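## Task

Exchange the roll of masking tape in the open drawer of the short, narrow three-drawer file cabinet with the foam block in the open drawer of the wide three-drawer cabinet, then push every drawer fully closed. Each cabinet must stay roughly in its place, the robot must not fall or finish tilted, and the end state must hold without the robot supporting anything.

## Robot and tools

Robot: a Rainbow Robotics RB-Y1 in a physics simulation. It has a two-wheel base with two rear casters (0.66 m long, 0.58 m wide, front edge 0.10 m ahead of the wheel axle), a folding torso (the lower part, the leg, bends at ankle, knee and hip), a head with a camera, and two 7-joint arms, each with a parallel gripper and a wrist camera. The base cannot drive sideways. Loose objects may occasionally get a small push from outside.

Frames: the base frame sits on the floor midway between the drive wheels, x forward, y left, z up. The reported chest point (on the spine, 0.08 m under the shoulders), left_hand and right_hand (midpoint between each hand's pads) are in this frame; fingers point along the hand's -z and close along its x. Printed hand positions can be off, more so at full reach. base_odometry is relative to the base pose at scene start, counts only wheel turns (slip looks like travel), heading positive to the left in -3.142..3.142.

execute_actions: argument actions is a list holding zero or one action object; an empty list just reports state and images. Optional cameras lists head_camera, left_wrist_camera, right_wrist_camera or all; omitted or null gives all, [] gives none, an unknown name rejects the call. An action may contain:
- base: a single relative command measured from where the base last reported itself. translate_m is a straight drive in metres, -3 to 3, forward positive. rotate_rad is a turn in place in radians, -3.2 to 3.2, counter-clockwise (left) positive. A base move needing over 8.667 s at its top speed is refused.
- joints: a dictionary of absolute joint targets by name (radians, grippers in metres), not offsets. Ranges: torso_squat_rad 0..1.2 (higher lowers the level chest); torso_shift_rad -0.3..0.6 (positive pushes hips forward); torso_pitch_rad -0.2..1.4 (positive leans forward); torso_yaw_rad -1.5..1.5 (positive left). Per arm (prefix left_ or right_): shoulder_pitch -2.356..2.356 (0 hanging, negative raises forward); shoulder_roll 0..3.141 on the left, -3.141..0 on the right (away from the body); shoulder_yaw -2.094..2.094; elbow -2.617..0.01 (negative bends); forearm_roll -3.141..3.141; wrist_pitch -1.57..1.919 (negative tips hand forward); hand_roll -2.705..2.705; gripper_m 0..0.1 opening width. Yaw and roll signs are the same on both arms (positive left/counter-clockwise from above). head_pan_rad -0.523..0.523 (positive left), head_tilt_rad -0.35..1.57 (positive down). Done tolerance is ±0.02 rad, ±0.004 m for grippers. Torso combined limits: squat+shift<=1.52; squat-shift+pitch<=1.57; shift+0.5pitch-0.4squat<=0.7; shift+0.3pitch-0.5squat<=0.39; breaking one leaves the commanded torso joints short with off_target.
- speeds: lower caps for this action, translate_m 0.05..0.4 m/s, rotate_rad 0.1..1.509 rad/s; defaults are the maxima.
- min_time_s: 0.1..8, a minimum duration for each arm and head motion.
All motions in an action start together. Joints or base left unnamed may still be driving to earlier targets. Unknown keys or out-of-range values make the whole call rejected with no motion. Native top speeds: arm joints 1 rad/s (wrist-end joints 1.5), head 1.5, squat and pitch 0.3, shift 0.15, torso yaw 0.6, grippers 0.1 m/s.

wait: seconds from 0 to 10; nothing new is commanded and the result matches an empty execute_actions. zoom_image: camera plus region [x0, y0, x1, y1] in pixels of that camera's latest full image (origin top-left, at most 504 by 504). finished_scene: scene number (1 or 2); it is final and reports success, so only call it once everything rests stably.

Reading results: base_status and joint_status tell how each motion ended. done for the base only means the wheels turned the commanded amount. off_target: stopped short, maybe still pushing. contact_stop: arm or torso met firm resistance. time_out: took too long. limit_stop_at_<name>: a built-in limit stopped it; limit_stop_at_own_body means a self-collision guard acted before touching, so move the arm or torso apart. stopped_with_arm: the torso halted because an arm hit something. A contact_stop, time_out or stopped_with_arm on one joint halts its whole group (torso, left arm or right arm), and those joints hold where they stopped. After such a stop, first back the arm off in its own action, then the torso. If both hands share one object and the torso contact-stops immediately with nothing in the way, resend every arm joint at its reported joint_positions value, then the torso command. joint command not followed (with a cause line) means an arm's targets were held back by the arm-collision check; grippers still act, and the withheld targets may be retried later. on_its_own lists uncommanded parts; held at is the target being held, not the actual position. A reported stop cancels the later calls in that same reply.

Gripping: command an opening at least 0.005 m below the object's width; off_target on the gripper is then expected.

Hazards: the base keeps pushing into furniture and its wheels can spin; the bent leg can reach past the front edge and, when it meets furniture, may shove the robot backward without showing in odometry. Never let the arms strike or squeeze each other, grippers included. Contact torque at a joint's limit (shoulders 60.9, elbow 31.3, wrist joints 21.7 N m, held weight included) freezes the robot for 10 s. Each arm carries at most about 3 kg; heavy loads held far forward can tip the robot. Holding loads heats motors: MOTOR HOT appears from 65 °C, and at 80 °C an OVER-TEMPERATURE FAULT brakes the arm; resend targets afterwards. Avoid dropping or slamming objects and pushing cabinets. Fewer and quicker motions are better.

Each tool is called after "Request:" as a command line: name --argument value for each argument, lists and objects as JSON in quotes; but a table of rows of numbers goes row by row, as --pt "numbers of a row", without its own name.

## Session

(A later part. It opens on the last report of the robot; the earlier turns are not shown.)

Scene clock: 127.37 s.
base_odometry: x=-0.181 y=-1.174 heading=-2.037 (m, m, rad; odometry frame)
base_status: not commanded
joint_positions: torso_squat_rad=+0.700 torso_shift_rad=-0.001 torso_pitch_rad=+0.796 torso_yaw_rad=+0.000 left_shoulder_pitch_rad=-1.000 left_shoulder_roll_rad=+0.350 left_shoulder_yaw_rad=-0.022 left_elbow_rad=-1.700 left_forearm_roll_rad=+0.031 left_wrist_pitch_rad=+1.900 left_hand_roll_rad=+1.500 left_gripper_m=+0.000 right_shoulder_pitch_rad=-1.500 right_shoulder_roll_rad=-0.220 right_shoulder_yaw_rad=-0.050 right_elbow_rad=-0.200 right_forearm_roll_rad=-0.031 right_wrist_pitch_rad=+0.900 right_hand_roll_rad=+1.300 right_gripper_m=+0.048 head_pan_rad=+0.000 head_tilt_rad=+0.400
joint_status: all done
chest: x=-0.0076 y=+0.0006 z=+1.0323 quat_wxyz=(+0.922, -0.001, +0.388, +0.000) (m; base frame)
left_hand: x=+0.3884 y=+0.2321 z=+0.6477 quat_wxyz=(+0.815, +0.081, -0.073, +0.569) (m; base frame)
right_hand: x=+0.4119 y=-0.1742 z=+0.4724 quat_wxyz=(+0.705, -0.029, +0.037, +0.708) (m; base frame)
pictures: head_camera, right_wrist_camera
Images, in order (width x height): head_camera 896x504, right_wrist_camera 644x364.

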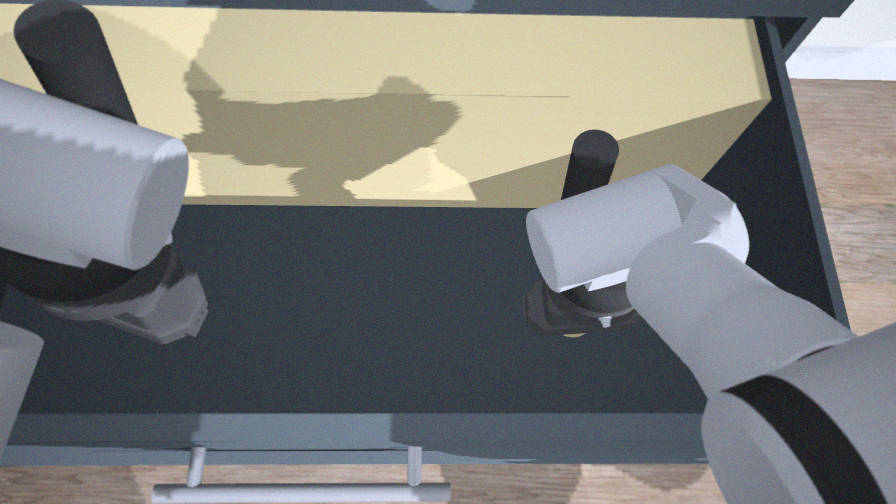

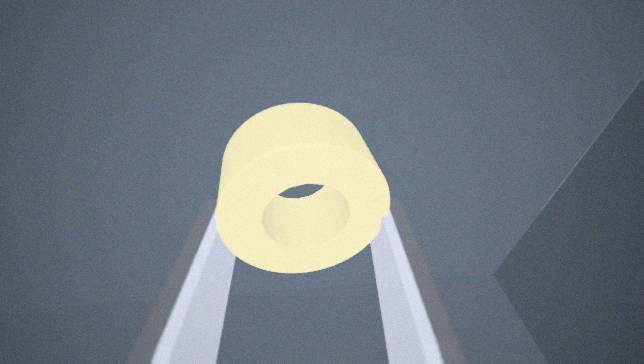

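Request:
execute_actions --actions '[{"joints":{"torso_squat_rad":0.765}}]' --cameras '[]'

Request:
execute_actions --actions '[{"joints":{"right_gripper_m":0.085}}]' --cameras '["right_wrist_camera"]'

Request:
execute_actions --actions '[{"joints":{"torso_squat_rad":0}}]' --cameras '[]'

Request:
execute_actions --actions '[{"joints":{"right_shoulder_pitch_rad":-1.3,"right_elbow_rad":-1.4,"right_wrist_pitch_rad":1.9,"right_gripper_m":0}}]' --cameras '[]'

Request:
execute_actions --actions '[{"base":{"translate_m":-0.4}}]' --cameras '[]'

Request:
execute_actions --actions '[{"joints":{"torso_squat_rad":0.5,"right_shoulder_pitch_rad":-1.5,"right_elbow_rad":-0.1,"right_wrist_pitch_rad":0.3,"head_tilt_rad":0.2}}]' --cameras '["head_camera"]'

Request:
execute_actions --actions '[{"base":{"translate_m":0.45},"speeds":{"translate_m":0.1}}]' --cameras '["head_camera"]'

Scene clock: 129.23 s.
base_odometry: x=-0.181 y=-1.174 heading=-2.037 (m, m, rad; odometry frame)
base_status: not commanded
joint_positions: torso_squat_rad=+0.765 torso_shift_rad=-0.001 torso_pitch_rad=+0.796 torso_yaw_rad=+0.000 left_shoulder_pitch_rad=-1.000 left_shoulder_roll_rad=+0.350 left_shoulder_yaw_rad=-0.022 left_elbow_rad=-1.700 left_forearm_roll_rad=+0.031 left_wrist_pitch_rad=+1.900 left_hand_roll_rad=+1.500 left_gripper_m=+0.000 right_shoulder_pitch_rad=-1.500 right_shoulder_roll_rad=-0.220 right_shoulder_yaw_rad=-0.050 right_elbow_rad=-0.200 right_forearm_roll_rad=-0.031 right_wrist_pitch_rad=+0.900 right_hand_roll_rad=+1.300 right_gripper_m=+0.048 head_pan_rad=+0.000 head_tilt_rad=+0.400
joint_status: all done
chest: x=-0.0075 y=+0.0006 z=+1.0018 quat_wxyz=(+0.922, -0.001, +0.388, +0.000) (m; base frame)
left_hand: x=+0.3884 y=+0.2321 z=+0.6173 quat_wxyz=(+0.815, +0.081, -0.073, +0.569) (m; base frame)
right_hand: x=+0.4120 y=-0.1742 z=+0.4420 quat_wxyz=(+0.705, -0.029, +0.037, +0.708) (m; base frame)
pictures: none
No camera images: the call's "cameras" was empty. Leave "cameras" out to get every camera's image.

Scene clock: 130.27 s.
base_odometry: x=-0.181 y=-1.174 heading=-2.037 (m, m, rad; odometry frame)
base_status: not commanded
joint_positions: torso_squat_rad=+0.765 torso_shift_rad=-0.001 torso_pitch_rad=+0.796 torso_yaw_rad=+0.000 left_shoulder_pitch_rad=-1.000 left_shoulder_roll_rad=+0.350 left_shoulder_yaw_rad=-0.022 left_elbow_rad=-1.700 left_forearm_roll_rad=+0.031 left_wrist_pitch_rad=+1.900 left_hand_roll_rad=+1.500 left_gripper_m=+0.000 right_shoulder_pitch_rad=-1.500 right_shoulder_roll_rad=-0.220 right_shoulder_yaw_rad=-0.050 right_elbow_rad=-0.200 right_forearm_roll_rad=-0.031 right_wrist_pitch_rad=+0.900 right_hand_roll_rad=+1.300 right_gripper_m=+0.085 head_pan_rad=+0.000 head_tilt_rad=+0.400
joint_status: all done
chest: x=-0.0075 y=+0.0006 z=+1.0018 quat_wxyz=(+0.922, -0.001, +0.388, +0.000) (m; base frame)
left_hand: x=+0.3884 y=+0.2321 z=+0.6173 quat_wxyz=(+0.815, +0.081, -0.073, +0.569) (m; base frame)
right_hand: x=+0.4120 y=-0.1742 z=+0.4420 quat_wxyz=(+0.705, -0.029, +0.037, +0.708) (m; base frame)
pictures: right_wrist_camera
Images, in order (width x height): right_wrist_camera 644x364.

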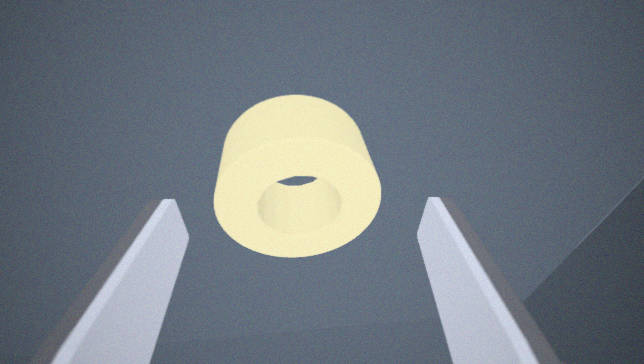

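Scene clock: 133.60 s.
base_odometry: x=-0.181 y=-1.174 heading=-2.037 (m, m, rad; odometry frame)
base_status: not commanded
joint_positions: torso_squat_rad=+0.000 torso_shift_rad=-0.001 torso_pitch_rad=+0.796 torso_yaw_rad=+0.000 left_shoulder_pitch_rad=-1.000 left_shoulder_roll_rad=+0.350 left_shoulder_yaw_rad=-0.022 left_elbow_rad=-1.700 left_forearm_roll_rad=+0.031 left_wrist_pitch_rad=+1.900 left_hand_roll_rad=+1.500 left_gripper_m=+0.000 right_shoulder_pitch_rad=-1.500 right_shoulder_roll_rad=-0.220 right_shoulder_yaw_rad=-0.050 right_elbow_rad=-0.200 right_forearm_roll_rad=-0.031 right_wrist_pitch_rad=+0.900 right_hand_roll_rad=+1.300 right_gripper_m=+0.085 head_pan_rad=+0.000 head_tilt_rad=+0.400
joint_status: all done
chest: x=-0.0078 y=+0.0007 z=+1.1969 quat_wxyz=(+0.922, -0.001, +0.388, +0.000) (m; base frame)
left_hand: x=+0.3881 y=+0.2322 z=+0.8123 quat_wxyz=(+0.815, +0.081, -0.073, +0.569) (m; base frame)
right_hand: x=+0.4117 y=-0.1741 z=+0.6370 quat_wxyz=(+0.705, -0.029, +0.037, +0.708) (m; base frame)
pictures: none
No camera images: the call's "cameras" was empty. Leave "cameras" out to get every camera's image.

Scene clock: 135.43 s.
base_odometry: x=-0.181 y=-1.174 heading=-2.037 (m, m, rad; odometry frame)
base_status: not commanded
joint_positions: torso_squat_rad=+0.000 torso_shift_rad=-0.001 torso_pitch_rad=+0.796 torso_yaw_rad=+0.000 left_shoulder_pitch_rad=-1.000 left_shoulder_roll_rad=+0.350 left_shoulder_yaw_rad=-0.022 left_elbow_rad=-1.700 left_forearm_roll_rad=+0.031 left_wrist_pitch_rad=+1.900 left_hand_roll_rad=+1.500 left_gripper_m=+0.000 right_shoulder_pitch_rad=-1.300 right_shoulder_roll_rad=-0.220 right_shoulder_yaw_rad=-0.050 right_elbow_rad=-1.400 right_forearm_roll_rad=-0.031 right_wrist_pitch_rad=+1.900 right_hand_roll_rad=+1.300 right_gripper_m=+0.000 head_pan_rad=+0.000 head_tilt_rad=+0.400
joint_status: all done
chest: x=-0.0078 y=+0.0007 z=+1.1969 quat_wxyz=(+0.922, -0.001, +0.388, +0.000) (m; base frame)
left_hand: x=+0.3881 y=+0.2322 z=+0.8123 quat_wxyz=(+0.815, +0.081, -0.073, +0.569) (m; base frame)
right_hand: x=+0.4433 y=-0.1489 z=+0.8369 quat_wxyz=(+0.704, -0.024, +0.033, +0.709) (m; base frame)
pictures: none
No camera images: the call's "cameras" was empty. Leave "cameras" out to get every camera's image.

Scene clock: 138.20 s.
base_odometry: x=-0.001 y=-0.817 heading=-2.035 (m, m, rad; odometry frame)
base_status: done
joint_positions: torso_squat_rad=+0.000 torso_shift_rad=-0.001 torso_pitch_rad=+0.796 torso_yaw_rad=+0.000 left_shoulder_pitch_rad=-1.000 left_shoulder_roll_rad=+0.350 left_shoulder_yaw_rad=-0.022 left_elbow_rad=-1.700 left_forearm_roll_rad=+0.031 left_wrist_pitch_rad=+1.900 left_hand_roll_rad=+1.500 left_gripper_m=+0.000 right_shoulder_pitch_rad=-1.300 right_shoulder_roll_rad=-0.220 right_shoulder_yaw_rad=-0.050 right_elbow_rad=-1.400 right_forearm_roll_rad=-0.031 right_wrist_pitch_rad=+1.900 right_hand_roll_rad=+1.300 right_gripper_m=+0.000 head_pan_rad=+0.000 head_tilt_rad=+0.400
joint_status: not commanded
chest: x=-0.0078 y=+0.0007 z=+1.1969 quat_wxyz=(+0.922, -0.001, +0.388, +0.000) (m; base frame)
left_hand: x=+0.3881 y=+0.2322 z=+0.8124 quat_wxyz=(+0.815, +0.081, -0.073, +0.569) (m; base frame)
right_hand: x=+0.4432 y=-0.1489 z=+0.8369 quat_wxyz=(+0.704, -0.024, +0.033, +0.709) (m; base frame)
pictures: none
No camera images: the call's "cameras" was empty. Leave "cameras" out to get every camera's image.

Scene clock: 140.70 s.
base_odometry: x=-0.001 y=-0.817 heading=-2.035 (m, m, rad; odometry frame)
base_status: not commanded
joint_positions: torso_squat_rad=+0.500 torso_shift_rad=-0.001 torso_pitch_rad=+0.796 torso_yaw_rad=+0.000 left_shoulder_pitch_rad=-1.000 left_shoulder_roll_rad=+0.350 left_shoulder_yaw_rad=-0.022 left_elbow_rad=-1.700 left_forearm_roll_rad=+0.031 left_wrist_pitch_rad=+1.900 left_hand_roll_rad=+1.500 left_gripper_m=+0.000 right_shoulder_pitch_rad=-1.500 right_shoulder_roll_rad=-0.220 right_shoulder_yaw_rad=-0.050 right_elbow_rad=-0.100 right_forearm_roll_rad=-0.031 right_wrist_pitch_rad=+0.300 right_hand_roll_rad=+1.300 right_gripper_m=+0.000 head_pan_rad=+0.000 head_tilt_rad=+0.200
joint_status: all done
chest: x=-0.0077 y=+0.0007 z=+1.1112 quat_wxyz=(+0.922, -0.001, +0.388, +0.000) (m; base frame)
left_hand: x=+0.3882 y=+0.2322 z=+0.7267 quat_wxyz=(+0.815, +0.081, -0.073, +0.569) (m; base frame)
right_hand: x=+0.5003 y=-0.1499 z=+0.5593 quat_wxyz=(+0.679, -0.150, -0.179, +0.696) (m; base frame)
pictures: head_camera
Images, in order (width x height): head_camera 896x504.

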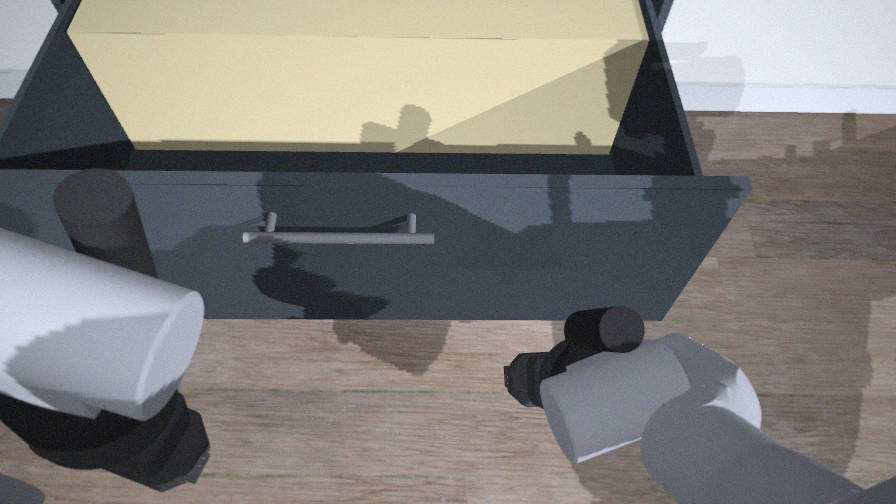

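Scene clock: 145.83 s.
base_odometry: x=-0.202 y=-1.219 heading=-2.033 (m, m, rad; odometry frame)
base_status: done
joint_positions: torso_squat_rad=+0.500 torso_shift_rad=-0.001 torso_pitch_rad=+0.796 torso_yaw_rad=+0.000 left_shoulder_pitch_rad=-1.000 left_shoulder_roll_rad=+0.350 left_shoulder_yaw_rad=-0.022 left_elbow_rad=-1.700 left_forearm_roll_rad=+0.031 left_wrist_pitch_rad=+1.900 left_hand_roll_rad=+1.500 left_gripper_m=+0.000 right_shoulder_pitch_rad=-1.500 right_shoulder_roll_rad=-0.220 right_shoulder_yaw_rad=-0.050 right_elbow_rad=-0.100 right_forearm_roll_rad=-0.031 right_wrist_pitch_rad=+0.300 right_hand_roll_rad=+1.300 right_gripper_m=+0.000 head_pan_rad=+0.000 head_tilt_rad=+0.200
joint_status: not commanded
chest: x=-0.0077 y=+0.0006 z=+1.1112 quat_wxyz=(+0.922, -0.001, +0.388, +0.000) (m; base frame)
left_hand: x=+0.3883 y=+0.2321 z=+0.7267 quat_wxyz=(+0.815, +0.081, -0.073, +0.569) (m; base frame)
right_hand: x=+0.5002 y=-0.1498 z=+0.5592 quat_wxyz=(+0.679, -0.150, -0.179, +0.696) (m; base frame)
pictures: head_camera
Images, in order (width x height): head_camera 896x504.

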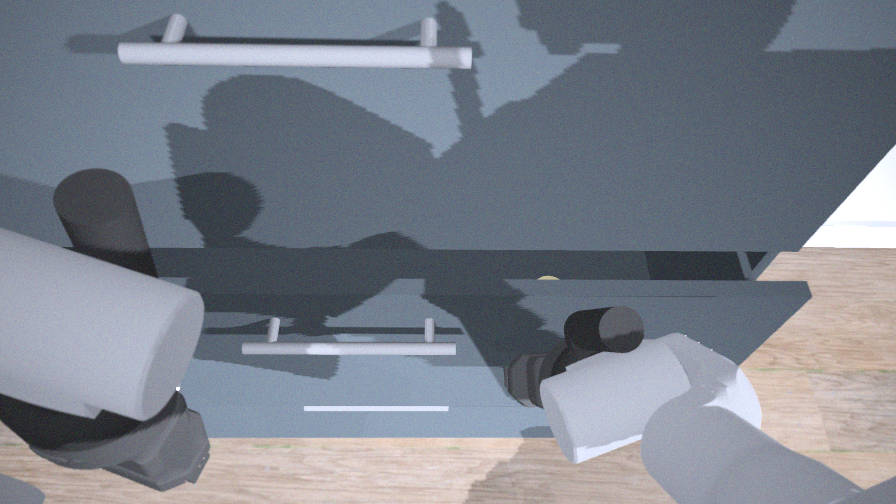

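Request:
execute_actions --actions '[{"base":{"translate_m":0.04},"speeds":{"translate_m":0.05},"joints":{"left_shoulder_pitch_rad":-0.7,"left_elbow_rad":-2.0}}]' --cameras '["head_camera"]'

Scene clock: 147.73 s.
base_odometry: x=-0.220 y=-1.255 heading=-2.032 (m, m, rad; odometry frame)
base_status: done
joint_positions: torso_squat_rad=+0.500 torso_shift_rad=-0.001 torso_pitch_rad=+0.796 torso_yaw_rad=+0.000 left_shoulder_pitch_rad=-0.700 left_shoulder_roll_rad=+0.350 left_shoulder_yaw_rad=-0.022 left_elbow_rad=-2.000 left_forearm_roll_rad=+0.031 left_wrist_pitch_rad=+1.900 left_hand_roll_rad=+1.500 left_gripper_m=+0.000 right_shoulder_pitch_rad=-1.500 right_shoulder_roll_rad=-0.220 right_shoulder_yaw_rad=-0.050 right_elbow_rad=-0.100 right_forearm_roll_rad=-0.031 right_wrist_pitch_rad=+0.300 right_hand_roll_rad=+1.300 right_gripper_m=+0.000 head_pan_rad=+0.000 head_tilt_rad=+0.200
joint_status: all done
chest: x=-0.0077 y=+0.0006 z=+1.1112 quat_wxyz=(+0.922, -0.001, +0.388, +0.000) (m; base frame)
left_hand: x=+0.3090 y=+0.2541 z=+0.7156 quat_wxyz=(+0.816, +0.079, -0.070, +0.569) (m; base frame)
right_hand: x=+0.5001 y=-0.1498 z=+0.5591 quat_wxyz=(+0.679, -0.150, -0.179, +0.696) (m; base frame)
pictures: head_camera
Images, in order (width x height): head_camera 896x504.

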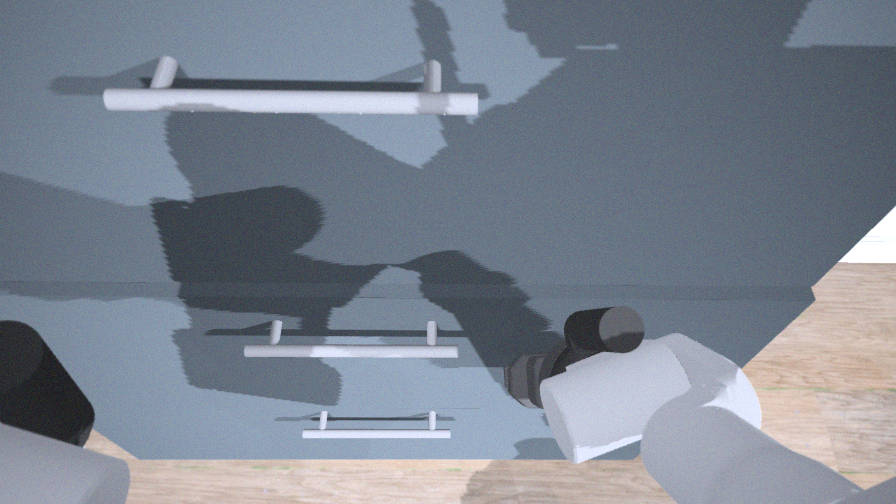

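Request:
execute_actions --actions '[{"base":{"translate_m":0.015},"speeds":{"translate_m":0.05}}]' --cameras '[]'

Request:
execute_actions --actions '[{"base":{"translate_m":-0.12}}]' --cameras '["head_camera"]'

Request:
finished_scene --scene 2

Scene clock: 148.93 s.
base_odometry: x=-0.227 y=-1.269 heading=-2.032 (m, m, rad; odometry frame)
base_status: done
joint_positions: torso_squat_rad=+0.500 torso_shift_rad=-0.001 torso_pitch_rad=+0.796 torso_yaw_rad=+0.000 left_shoulder_pitch_rad=-0.700 left_shoulder_roll_rad=+0.350 left_shoulder_yaw_rad=-0.022 left_elbow_rad=-2.000 left_forearm_roll_rad=+0.031 left_wrist_pitch_rad=+1.900 left_hand_roll_rad=+1.500 left_gripper_m=+0.000 right_shoulder_pitch_rad=-1.500 right_shoulder_roll_rad=-0.220 right_shoulder_yaw_rad=-0.050 right_elbow_rad=-0.100 right_forearm_roll_rad=-0.031 right_wrist_pitch_rad=+0.300 right_hand_roll_rad=+1.300 right_gripper_m=+0.000 head_pan_rad=+0.000 head_tilt_rad=+0.200
joint_status: not commanded
chest: x=-0.0077 y=+0.0006 z=+1.1112 quat_wxyz=(+0.922, -0.001, +0.388, +0.000) (m; base frame)
left_hand: x=+0.3090 y=+0.2541 z=+0.7156 quat_wxyz=(+0.816, +0.079, -0.070, +0.569) (m; base frame)
right_hand: x=+0.5000 y=-0.1498 z=+0.5591 quat_wxyz=(+0.679, -0.150, -0.179, +0.696) (m; base frame)
pictures: none
No camera images: the call's "cameras" was empty. Leave "cameras" out to get every camera's image.

Scene clock: 150.53 s.
base_odometry: x=-0.173 y=-1.161 heading=-2.032 (m, m, rad; odometry frame)
base_status: done
joint_positions: torso_squat_rad=+0.500 torso_shift_rad=-0.001 torso_pitch_rad=+0.796 torso_yaw_rad=+0.000 left_shoulder_pitch_rad=-0.700 left_shoulder_roll_rad=+0.350 left_shoulder_yaw_rad=-0.022 left_elbow_rad=-2.000 left_forearm_roll_rad=+0.031 left_wrist_pitch_rad=+1.900 left_hand_roll_rad=+1.500 left_gripper_m=+0.000 right_shoulder_pitch_rad=-1.500 right_shoulder_roll_rad=-0.220 right_shoulder_yaw_rad=-0.050 right_elbow_rad=-0.100 right_forearm_roll_rad=-0.031 right_wrist_pitch_rad=+0.300 right_hand_roll_rad=+1.300 right_gripper_m=+0.000 head_pan_rad=+0.000 head_tilt_rad=+0.200
joint_status: not commanded
chest: x=-0.0077 y=+0.0006 z=+1.1112 quat_wxyz=(+0.922, -0.001, +0.388, +0.000) (m; base frame)
left_hand: x=+0.3090 y=+0.2541 z=+0.7157 quat_wxyz=(+0.816, +0.079, -0.070, +0.569) (m; base frame)
right_hand: x=+0.5003 y=-0.1498 z=+0.5593 quat_wxyz=(+0.679, -0.150, -0.179, +0.696) (m; base frame)
pictures: head_camera
Images, in order (width x height): head_camera 896x504.

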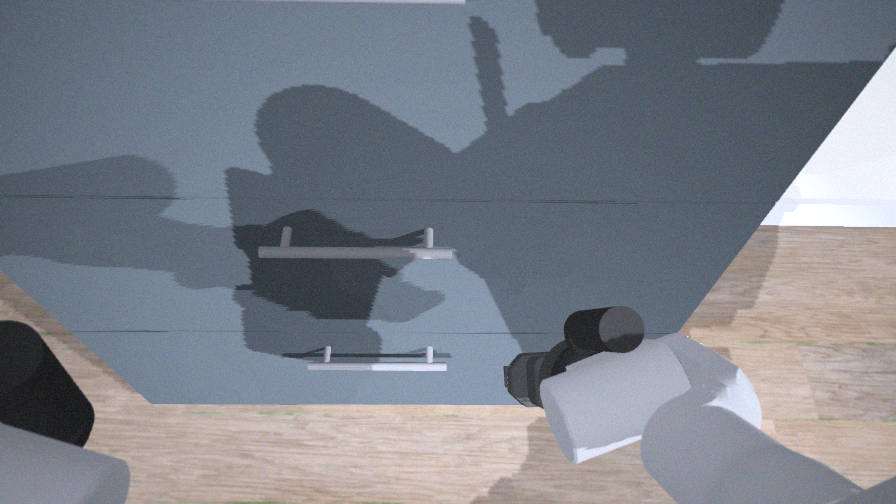

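The scene is finished: the task was done.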